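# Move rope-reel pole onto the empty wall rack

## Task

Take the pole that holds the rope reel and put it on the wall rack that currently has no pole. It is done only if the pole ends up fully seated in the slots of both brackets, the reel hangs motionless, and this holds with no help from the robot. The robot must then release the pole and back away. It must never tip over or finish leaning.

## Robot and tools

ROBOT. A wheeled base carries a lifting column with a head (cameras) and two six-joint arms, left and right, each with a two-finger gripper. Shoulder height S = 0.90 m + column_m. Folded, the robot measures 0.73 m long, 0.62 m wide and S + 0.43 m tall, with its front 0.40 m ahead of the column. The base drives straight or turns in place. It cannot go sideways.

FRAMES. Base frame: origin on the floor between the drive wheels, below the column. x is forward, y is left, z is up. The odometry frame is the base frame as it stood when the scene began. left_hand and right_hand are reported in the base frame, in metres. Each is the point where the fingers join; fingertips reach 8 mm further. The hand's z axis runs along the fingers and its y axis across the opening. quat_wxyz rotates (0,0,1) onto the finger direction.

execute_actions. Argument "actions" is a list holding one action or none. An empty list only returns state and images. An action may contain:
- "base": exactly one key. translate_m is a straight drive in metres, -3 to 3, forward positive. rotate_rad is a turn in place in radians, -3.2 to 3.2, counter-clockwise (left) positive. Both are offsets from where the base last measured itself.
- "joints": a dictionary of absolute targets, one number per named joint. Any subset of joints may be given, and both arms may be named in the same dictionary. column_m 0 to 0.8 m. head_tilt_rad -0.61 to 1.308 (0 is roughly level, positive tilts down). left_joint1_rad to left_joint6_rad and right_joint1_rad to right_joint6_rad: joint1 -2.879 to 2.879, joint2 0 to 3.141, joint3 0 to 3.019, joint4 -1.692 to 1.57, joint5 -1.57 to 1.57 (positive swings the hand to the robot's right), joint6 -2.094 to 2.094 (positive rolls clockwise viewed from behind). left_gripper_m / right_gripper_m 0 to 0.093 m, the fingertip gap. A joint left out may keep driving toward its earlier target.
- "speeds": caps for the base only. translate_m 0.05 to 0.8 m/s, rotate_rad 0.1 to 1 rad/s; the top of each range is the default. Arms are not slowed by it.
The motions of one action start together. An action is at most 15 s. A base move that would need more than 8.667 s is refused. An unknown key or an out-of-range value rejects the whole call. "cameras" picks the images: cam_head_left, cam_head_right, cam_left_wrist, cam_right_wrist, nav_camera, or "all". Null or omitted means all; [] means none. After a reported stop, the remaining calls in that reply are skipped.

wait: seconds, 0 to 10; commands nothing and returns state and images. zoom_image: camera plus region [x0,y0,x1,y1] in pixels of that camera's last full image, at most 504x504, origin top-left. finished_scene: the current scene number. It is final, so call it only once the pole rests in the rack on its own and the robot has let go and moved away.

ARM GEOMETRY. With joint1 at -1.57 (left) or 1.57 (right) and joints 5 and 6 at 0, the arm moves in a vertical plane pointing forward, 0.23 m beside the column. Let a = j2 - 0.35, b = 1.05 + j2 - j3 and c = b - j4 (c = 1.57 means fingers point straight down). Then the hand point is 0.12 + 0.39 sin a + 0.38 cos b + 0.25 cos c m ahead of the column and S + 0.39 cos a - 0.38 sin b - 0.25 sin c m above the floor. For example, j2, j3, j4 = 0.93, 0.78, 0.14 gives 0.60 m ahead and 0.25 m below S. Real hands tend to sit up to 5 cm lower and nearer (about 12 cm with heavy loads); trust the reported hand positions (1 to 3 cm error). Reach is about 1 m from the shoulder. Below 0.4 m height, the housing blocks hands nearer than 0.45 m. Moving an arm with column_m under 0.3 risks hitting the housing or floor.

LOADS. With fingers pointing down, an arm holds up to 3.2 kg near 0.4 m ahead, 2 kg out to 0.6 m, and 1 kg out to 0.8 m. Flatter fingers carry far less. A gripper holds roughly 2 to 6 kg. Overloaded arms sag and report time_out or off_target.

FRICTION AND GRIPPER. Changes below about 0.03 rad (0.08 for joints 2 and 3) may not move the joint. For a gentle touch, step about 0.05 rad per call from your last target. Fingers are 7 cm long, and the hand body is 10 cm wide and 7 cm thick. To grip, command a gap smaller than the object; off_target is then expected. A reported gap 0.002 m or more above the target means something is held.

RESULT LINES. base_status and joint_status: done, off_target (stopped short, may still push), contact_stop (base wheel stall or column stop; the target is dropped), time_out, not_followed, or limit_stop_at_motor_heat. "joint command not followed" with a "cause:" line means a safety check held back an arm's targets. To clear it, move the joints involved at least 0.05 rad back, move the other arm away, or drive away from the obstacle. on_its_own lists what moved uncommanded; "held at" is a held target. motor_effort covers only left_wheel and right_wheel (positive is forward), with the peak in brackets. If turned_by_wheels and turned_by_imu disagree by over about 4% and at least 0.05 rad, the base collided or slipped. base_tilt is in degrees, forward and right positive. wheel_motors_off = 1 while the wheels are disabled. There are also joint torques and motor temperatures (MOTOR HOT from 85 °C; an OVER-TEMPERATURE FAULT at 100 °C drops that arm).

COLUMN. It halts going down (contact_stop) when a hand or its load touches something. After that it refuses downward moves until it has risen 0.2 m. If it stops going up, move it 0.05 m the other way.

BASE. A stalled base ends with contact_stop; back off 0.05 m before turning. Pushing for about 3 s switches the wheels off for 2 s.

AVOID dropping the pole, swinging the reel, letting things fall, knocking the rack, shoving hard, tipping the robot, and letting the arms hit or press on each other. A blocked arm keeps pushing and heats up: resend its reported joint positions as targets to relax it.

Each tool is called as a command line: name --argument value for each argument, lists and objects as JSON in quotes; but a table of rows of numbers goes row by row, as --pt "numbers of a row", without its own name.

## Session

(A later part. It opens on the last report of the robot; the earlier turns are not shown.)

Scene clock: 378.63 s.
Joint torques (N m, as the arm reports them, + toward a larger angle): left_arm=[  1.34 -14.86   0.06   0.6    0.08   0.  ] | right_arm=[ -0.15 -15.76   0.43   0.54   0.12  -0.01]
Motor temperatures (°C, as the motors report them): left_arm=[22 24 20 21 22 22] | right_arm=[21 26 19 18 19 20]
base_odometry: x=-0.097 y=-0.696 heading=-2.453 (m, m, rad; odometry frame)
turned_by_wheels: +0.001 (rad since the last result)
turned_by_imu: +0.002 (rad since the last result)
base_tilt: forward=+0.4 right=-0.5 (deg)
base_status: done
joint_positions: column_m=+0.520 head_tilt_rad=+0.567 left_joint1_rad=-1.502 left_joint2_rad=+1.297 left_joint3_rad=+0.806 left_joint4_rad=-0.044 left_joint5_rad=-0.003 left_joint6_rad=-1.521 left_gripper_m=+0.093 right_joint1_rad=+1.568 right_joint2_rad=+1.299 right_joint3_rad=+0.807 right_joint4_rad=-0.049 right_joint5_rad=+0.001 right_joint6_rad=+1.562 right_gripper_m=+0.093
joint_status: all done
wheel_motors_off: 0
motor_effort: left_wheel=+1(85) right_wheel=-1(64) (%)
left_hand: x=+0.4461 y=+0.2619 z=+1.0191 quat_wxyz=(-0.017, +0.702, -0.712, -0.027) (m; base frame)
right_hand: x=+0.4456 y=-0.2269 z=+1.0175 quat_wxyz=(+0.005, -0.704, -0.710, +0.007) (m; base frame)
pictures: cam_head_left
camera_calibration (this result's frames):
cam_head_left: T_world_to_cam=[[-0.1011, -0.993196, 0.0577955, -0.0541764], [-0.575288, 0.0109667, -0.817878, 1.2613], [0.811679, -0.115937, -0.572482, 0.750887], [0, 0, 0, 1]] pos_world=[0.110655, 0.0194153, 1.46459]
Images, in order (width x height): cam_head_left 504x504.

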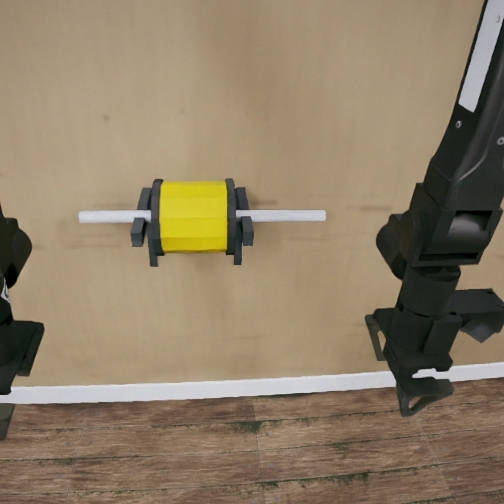

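execute_actions --actions '[]' --cameras '["cam_head_left"]'

zoom_image --camera "cam_head_left" --region '[50, 150, 350, 300]'

Scene clock: 383.33 s.
Joint torques (N m, as the arm reports them, + toward a larger angle): left_arm=[  1.41 -14.9    0.02   0.59   0.07   0.  ] | right_arm=[ -0.46 -15.65   0.47   0.53   0.14   0.  ]
Motor temperatures (°C, as the motors report them): left_arm=[22 24 20 21 22 22] | right_arm=[21 26 19 18 19 20]
base_odometry: x=-0.097 y=-0.696 heading=-2.453 (m, m, rad; odometry frame)
turned_by_wheels: +0.000 (rad since the last result)
turned_by_imu: +0.000 (rad since the last result)
base_tilt: forward=+0.3 right=-0.4 (deg)
base_status: done
joint_positions: column_m=+0.520 head_tilt_rad=+0.567 left_joint1_rad=-1.502 left_joint2_rad=+1.297 left_joint3_rad=+0.806 left_joint4_rad=-0.044 left_joint5_rad=-0.003 left_joint6_rad=-1.521 left_gripper_m=+0.093 right_joint1_rad=+1.568 right_joint2_rad=+1.299 right_joint3_rad=+0.807 right_joint4_rad=-0.049 right_joint5_rad=+0.001 right_joint6_rad=+1.562 right_gripper_m=+0.093
joint_status: all done
wheel_motors_off: 0
motor_effort: left_wheel=+2(85) right_wheel=+1(64) (%)
left_hand: x=+0.4461 y=+0.2619 z=+1.0191 quat_wxyz=(-0.017, +0.702, -0.712, -0.027) (m; base frame)
right_hand: x=+0.4456 y=-0.2269 z=+1.0175 quat_wxyz=(+0.005, -0.704, -0.710, +0.007) (m; base frame)
pictures: cam_head_left
camera_calibration (this result's frames):
cam_head_left: T_world_to_cam=[[-0.1011, -0.993196, 0.0577955, -0.0541763], [-0.575287, 0.0109667, -0.817878, 1.2613], [0.811679, -0.115937, -0.572482, 0.750886], [0, 0, 0, 1]] pos_world=[0.110655, 0.0194153, 1.46459]
Images, in order (width x height): cam_head_left 504x504.

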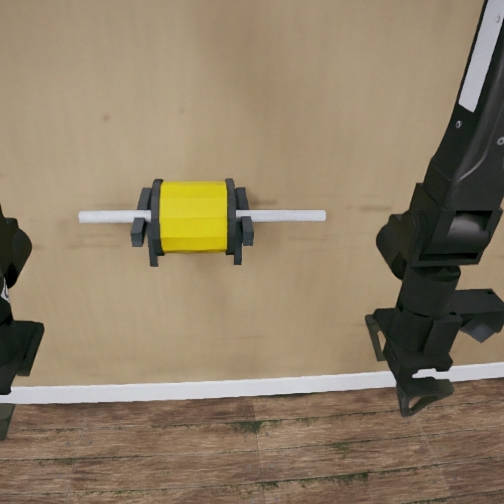

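Region (50, 150, 350, 300) of cam_head_left's 504x504 image, scaled by 1.680, with more detail than that image has.

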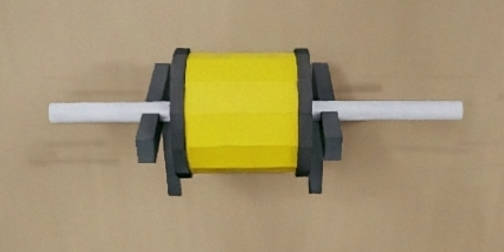

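finished_scene --scene 2

The scene is finished: the task was done.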